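# Pull the lettered cube off the intact shelf strip

## Task

Remove from the shelf the cube marked with a letter that rests on the strip that is not broken. Until that cube is clear of the shelf, no other strip may be shifted in or out beyond a slight amount, or the attempt fails. Afterwards keep the cube motionless in the air, well above the table and in front of the shelf.

## Robot and tools

Robot: two xArm7 arms with parallel grippers, named left_arm and right_arm. The names are not image sides. left_arm's base sits at (+0.034, +0.321, 0) m and right_arm's at (+0.032, -0.324, 0) m, both turned slightly about z. Scene frame: origin on the table top midway between the arms, +x out over the table toward the shelf, +y toward left_arm, +z up. All positions are in metres and all orientations are quaternions written w first (qw, qx, qy, qz), in this scene frame.

Gripper geometry: the fingers extend along the gripper's own +z axis and close along its y axis. The reported end_effector_position is the pinch point between closed pads, roughly 2 cm short of the fingertips. Closing pushes the tips about 1 cm further along +z. Opening is a scale from -1 (closed) to +1 (fully open, 0.084 m).

The 16-number row: every motion argument is one flat list of 16 numbers covering both arms, left first: left x, y, z, qw, qx, qy, qz, opening, then right x, y, z, qw, qx, qy, qz, opening. Positions and quaternions are absolute poses of each gripper's pinch point in the scene frame, not offsets. Even if only one arm should move, fill in all 16. To keep an arm still, repeat its last reported position and a fixed quaternion you chose earlier (not the slightly drifted reported one), plus its desired opening. A pose more than 0.6 m from the arm's last reported position along any gripper axis is refused and nothing moves.

Tools:
- execute_actions(actions, pictures): actions is a list holding at most one item. An empty list just reports the state. An item {"rows": [...], "steps": n} plays up to 15 rows, one per control step of 1/30 s (n at most 15, default 15); if fewer rows than steps, the last row repeats. An item {"steps": n} without rows is a wait of up to 300 steps, counted from the previous result, so your thinking time eats into it. pictures (true/false) chooses whether camera images come back; by default they do.
- move(target, speed): target is one 16-number row of absolute poses; each gripper travels a straight line toward its pose, both finishing together, lasting 0.5 to 10 s (cut off at 10 s). speed is the path top speed in m/s, 0.002 to 0.5, default 0.25; turning is capped at twice that in rad/s. Openings are applied at the start. Paths ignore obstacles and the other arm; grippers can lag, wander, and overshoot the speed, mostly near full reach.
- wait(seconds): 0 to 10 s of letting the simulation run with no new command.
- zoom_image(camera, region): enlarged crop of the latest image from cam_head_left, cam_head_right, cam_left_wrist or cam_right_wrist; region is [x0, y0, x1, y1] in pixels, origin at top-left, no larger than 504 x 504. Images are 896 x 504.
- show_instructions(): shows the reference image pages for the scene (there are four here), which identify the target.
- read_manual(section): licence texts only.
- finished_scene(scene): ends and grades the current scene (number 1 here); irreversible, so call it only with the cube held still and high.

Control behaviour: each step, the commanded pose is clipped to within 70 mm and 16 degrees of the measured pose, then solved by damped inverse kinematics, favouring position over orientation. A far target therefore takes several calls; after an action ends the arm only continues to its last clipped pose, so read the result and send the remainder. Joints turn at most 3.14 rad/s.

Results: a state line per arm gives gripper position, quaternion, linear and angular velocity, and grip_measured (the actual finger opening on the -1..+1 scale). Printed positions can be a little off, worst at long reach. "Hand target" is the pose the controller currently drives toward. "pose unreachable" means the clearance check altered or stopped the named arm's command; HELD marks steps not sent. After move, a "move:" line reports the outcome: done, off_target, moving, held or fault, plus limits such as paced (pose clipped) or held (steps blocked, after which the arm may jump fast); distances to each pose are listed.

Grasping: to keep hold, command an opening well below grip_measured; lower means a firmer squeeze (about 24 N per pad max). Closing fast can spike force. Sending back the measured value gives only a light grip.

Cautions: approach the target strip's cube gently so neighbouring strips are not dragged or shoved; contact force grows with speed and with how far the target lies beyond the contact. Do not knock anything off the table, drop the cube, or let the arms collide. Excess joint torque (load limits 45.5 N m waist and shoulder, 27.3 N m for the next three joints, 18.2 N m for the wrist joints, held weight included) triggers a fault: the arm backs off and freezes for 10 s. Holding loads heats motors; a MOTOR HOT line appears from 65 °C and at 80 °C the arm is braked until it cools. Loose objects may occasionally get a small random shove. Faster, smoother solutions with less effort are better.

Each tool is called after ">>>" in YAML: its name, and indented under it one key for each argument.

Reference images:

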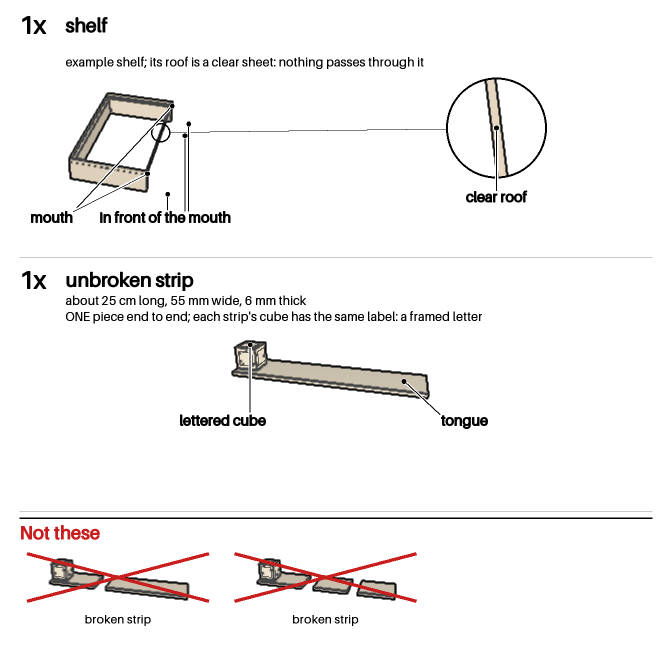

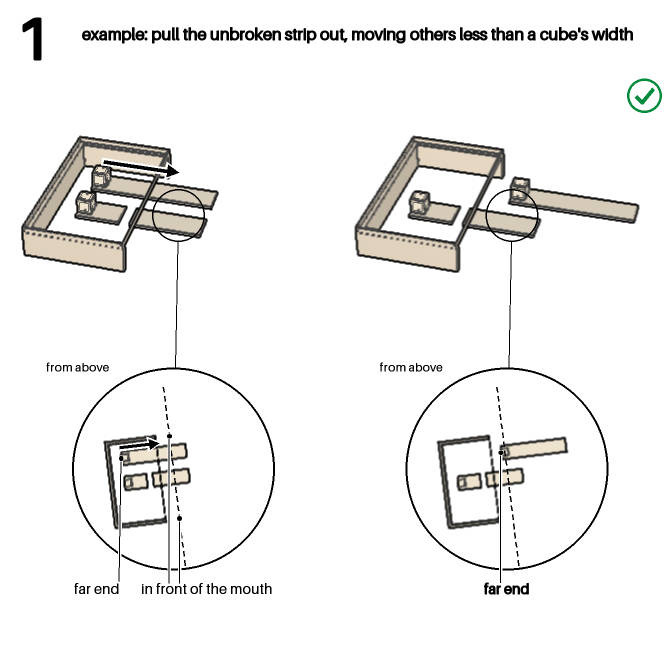

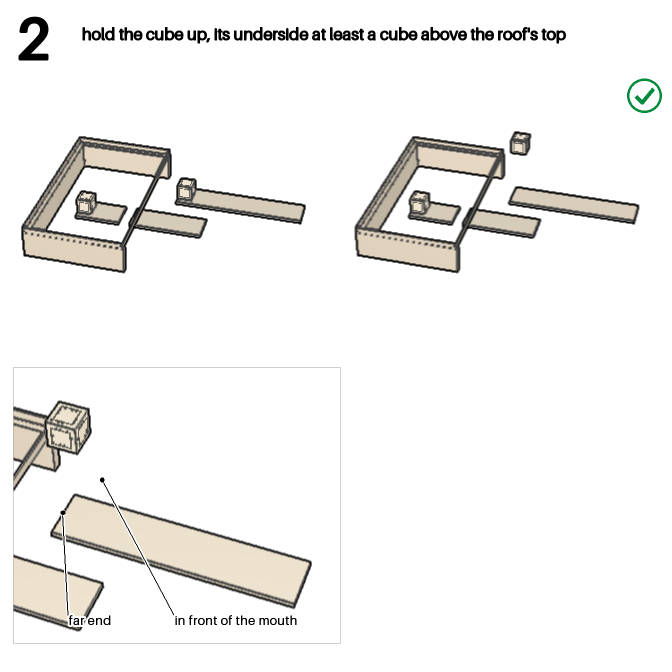

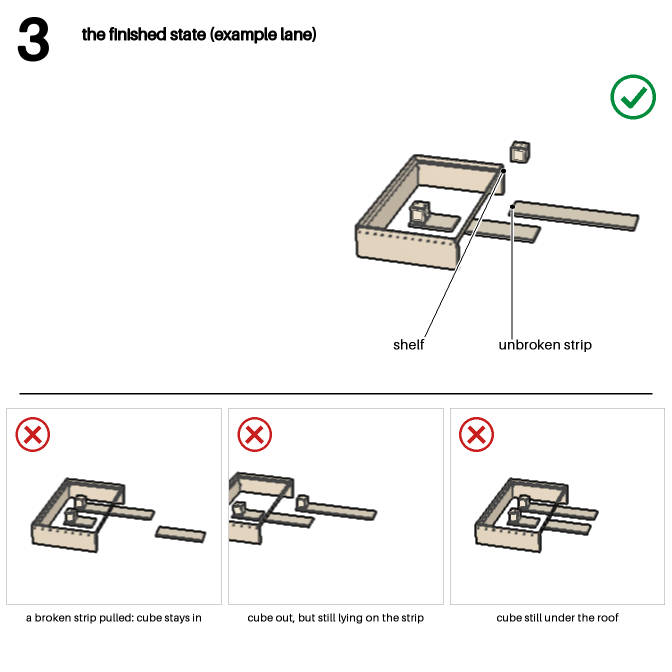

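## Session

>>> execute_actions:
  actions: []

Scene clock: 0.00 s of 4200.00 s.
left_arm: end_effector_position=(+0.1021, +0.0594, +0.1555) grip_measured=+1.00 end_effector_quat_wxyz=(-0.357, +0.229, +0.726, -0.542) end_effector_velocity=(+0.000, +0.000, +0.000) end_effector_angular_velocity=(-0.000, +0.001, +0.001) | right_arm: end_effector_position=(+0.3783, -0.0073, +0.3887) grip_measured=+1.00 end_effector_quat_wxyz=(-0.454, +0.595, +0.660, -0.065) end_effector_velocity=(+0.000, -0.000, -0.000) end_effector_angular_velocity=(-0.000, -0.000, -0.001)
Joint positions: left_arm=[-1.969 -1.467  1.851  0.293  0.31   0.969  2.974  0.084] | right_arm=[ 0.52   0.326 -0.339  1.768  0.876  2.059 -1.255  0.084]
Joint velocities: left_arm=[ 0.001 -0.    -0.    -0.    -0.001  0.    -0.    -0.   ] | right_arm=[-0.  0. -0. -0. -0. -0.  0. -0.]
Hand target (left_arm): +0.102, +0.059, +0.156; -0.357, +0.229, +0.726, -0.542
Hand target (right_arm): +0.378, -0.007, +0.389; -0.454, +0.595, +0.660, -0.065

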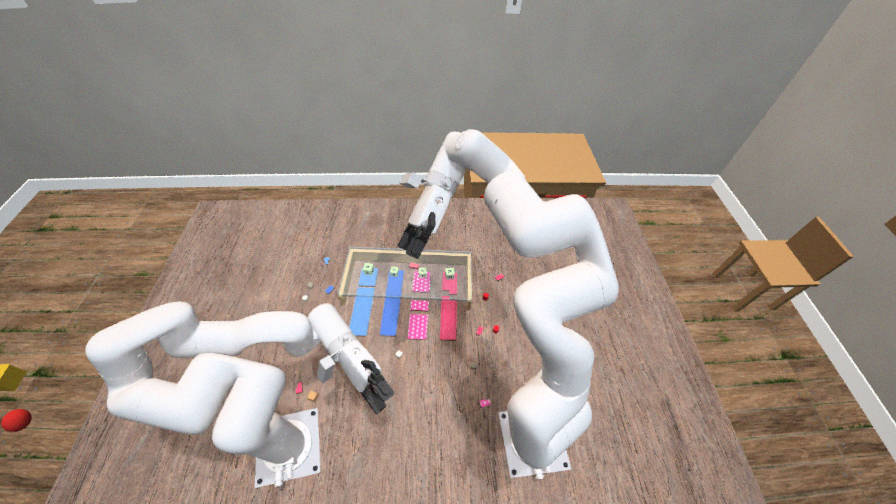

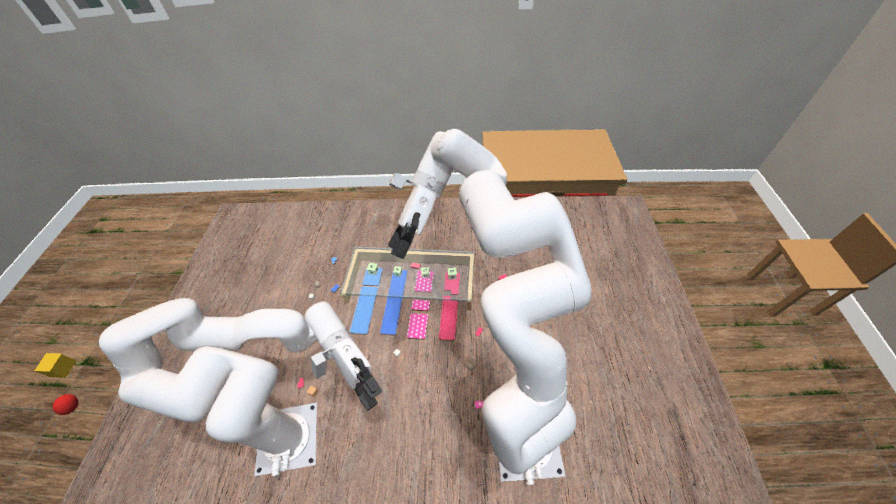

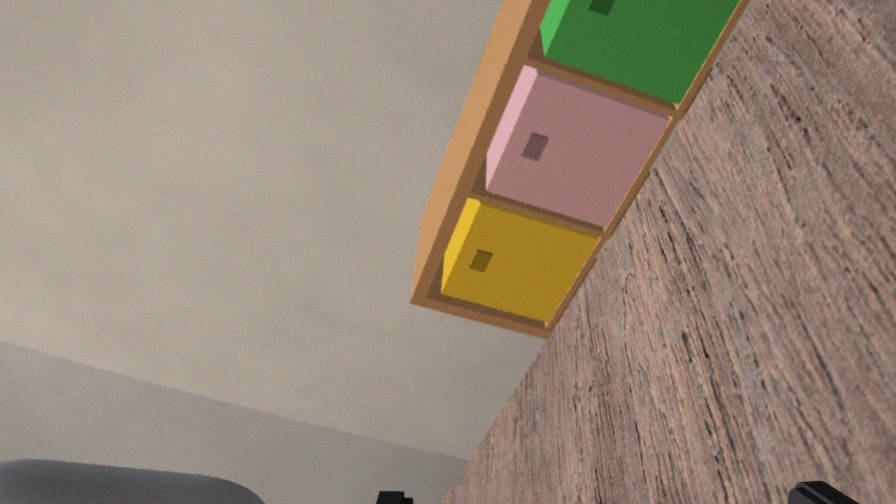

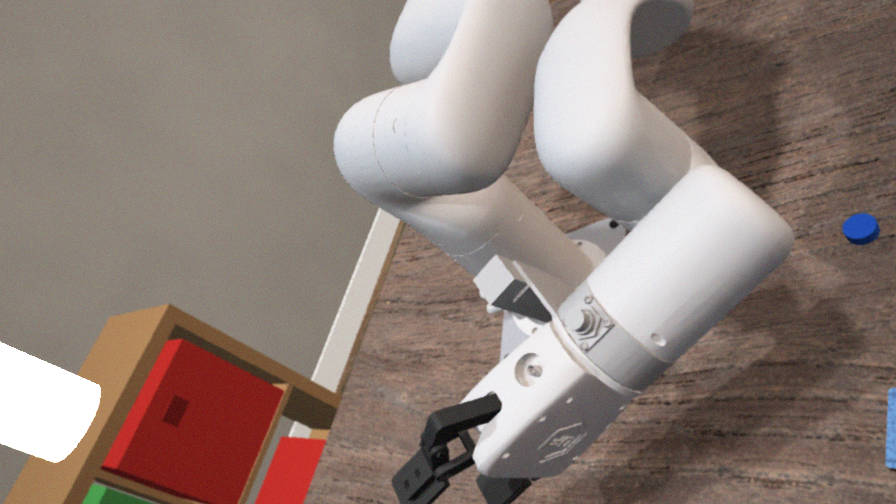

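>>> move:
  target: [0.15,0.4,0.3,0,1,0,0,1, 0.4,0.0,0.4,0,1,0,0,1]

Scene clock: 7.07 s of 4200.00 s.
left_arm: end_effector_position=(+0.1227, +0.2064, +0.2175) grip_measured=+1.00 end_effector_quat_wxyz=(-0.254, +0.724, +0.515, -0.383) end_effector_velocity=(+0.000, +0.000, -0.000) end_effector_angular_velocity=(+0.001, -0.001, -0.001) | right_arm: end_effector_position=(+0.4002, -0.0001, +0.4000) grip_measured=+1.00 end_effector_quat_wxyz=(-0.000, +1.000, -0.001, -0.000) end_effector_velocity=(+0.000, -0.000, +0.001) end_effector_angular_velocity=(-0.002, -0.000, -0.006)
Joint positions: left_arm=[-2.061 -1.597  1.252  0.579  0.333  1.88   3.487  0.084] | right_arm=[ 0.837  0.087 -0.206  1.714  0.018  1.629  0.711  0.084]
Joint velocities: left_arm=[ 0.    -0.    -0.     0.     0.001  0.001  0.    -0.   ] | right_arm=[ 0.001  0.002 -0.     0.006 -0.001  0.005  0.006 -0.   ]
Hand target (left_arm): +0.123, +0.206, +0.217; -0.254, +0.724, +0.515, -0.383
Hand target (right_arm): +0.400, +0.000, +0.400; +0.000, +1.000, -0.001, -0.000
Off the commanded pose (left_arm): 0.212 m, 87 deg; position and orientation clipped at the last step of the last action.
Off the commanded pose (right_arm): 0.000 m, 0 deg.
move: held (left_arm); limits=paced,held; held on 98 of 172 steps (left_arm), including the last (left_arm)
pose unreachable (left arm): on one or more control steps of this call this arm could not follow its commanded pose, so it was not sent that pose on those steps. On the call's last step it was still not sent that pose. It may still have moved: this result reports where it is.
cause: the commanded pose would bring two parts of the arm too close to each other (its gripper and another part of the arm, with joints 3 (upper arm roll) to 7 (wrist roll) between them).

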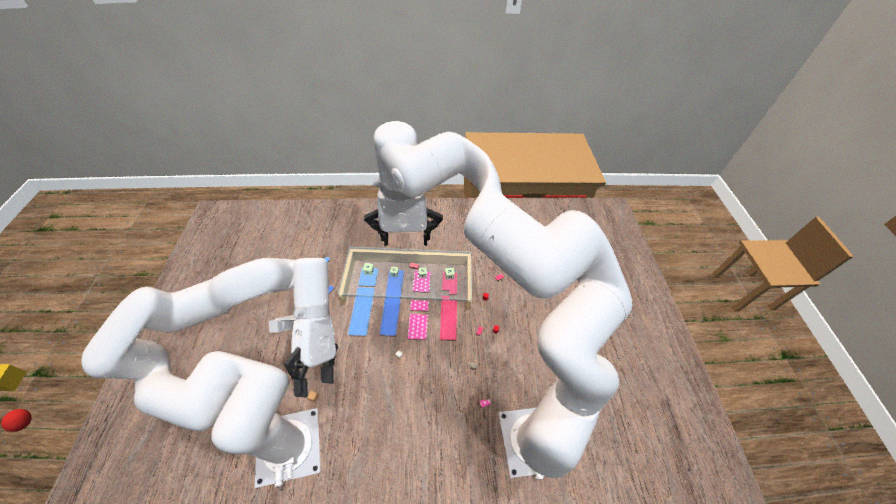

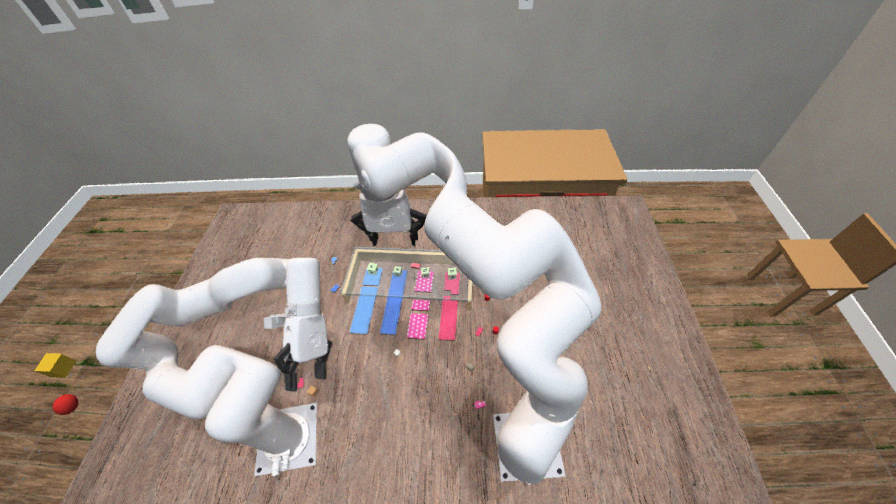

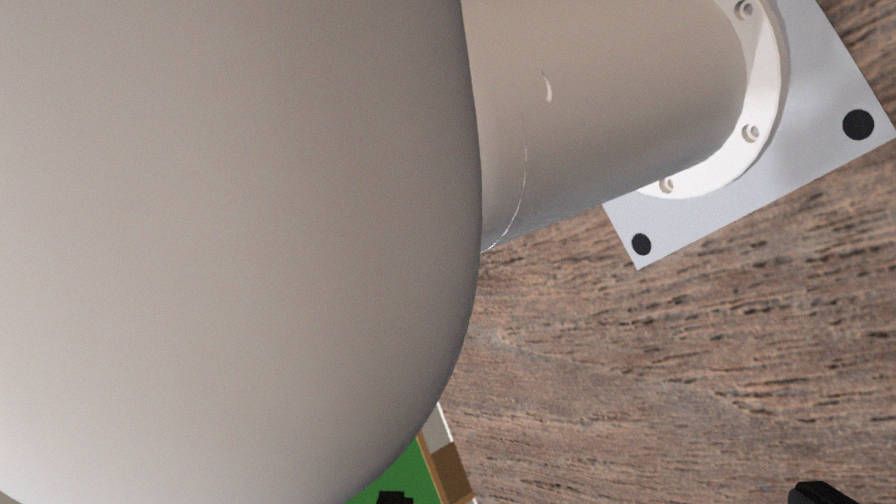

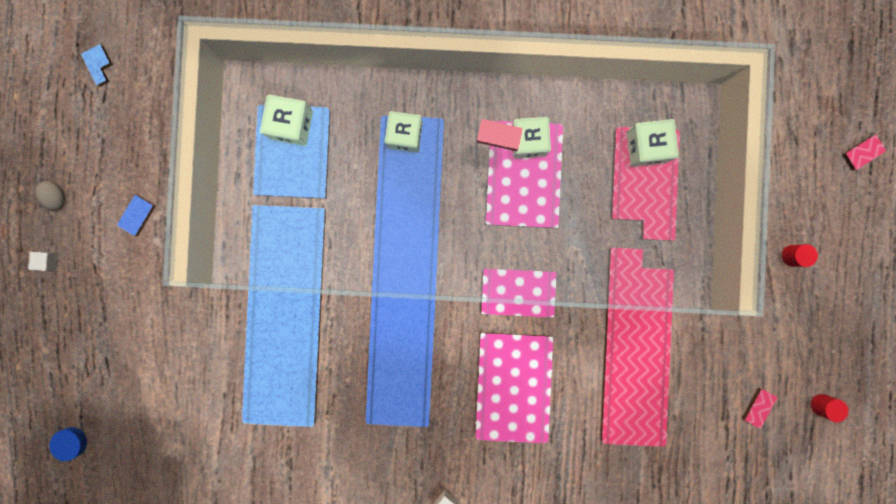

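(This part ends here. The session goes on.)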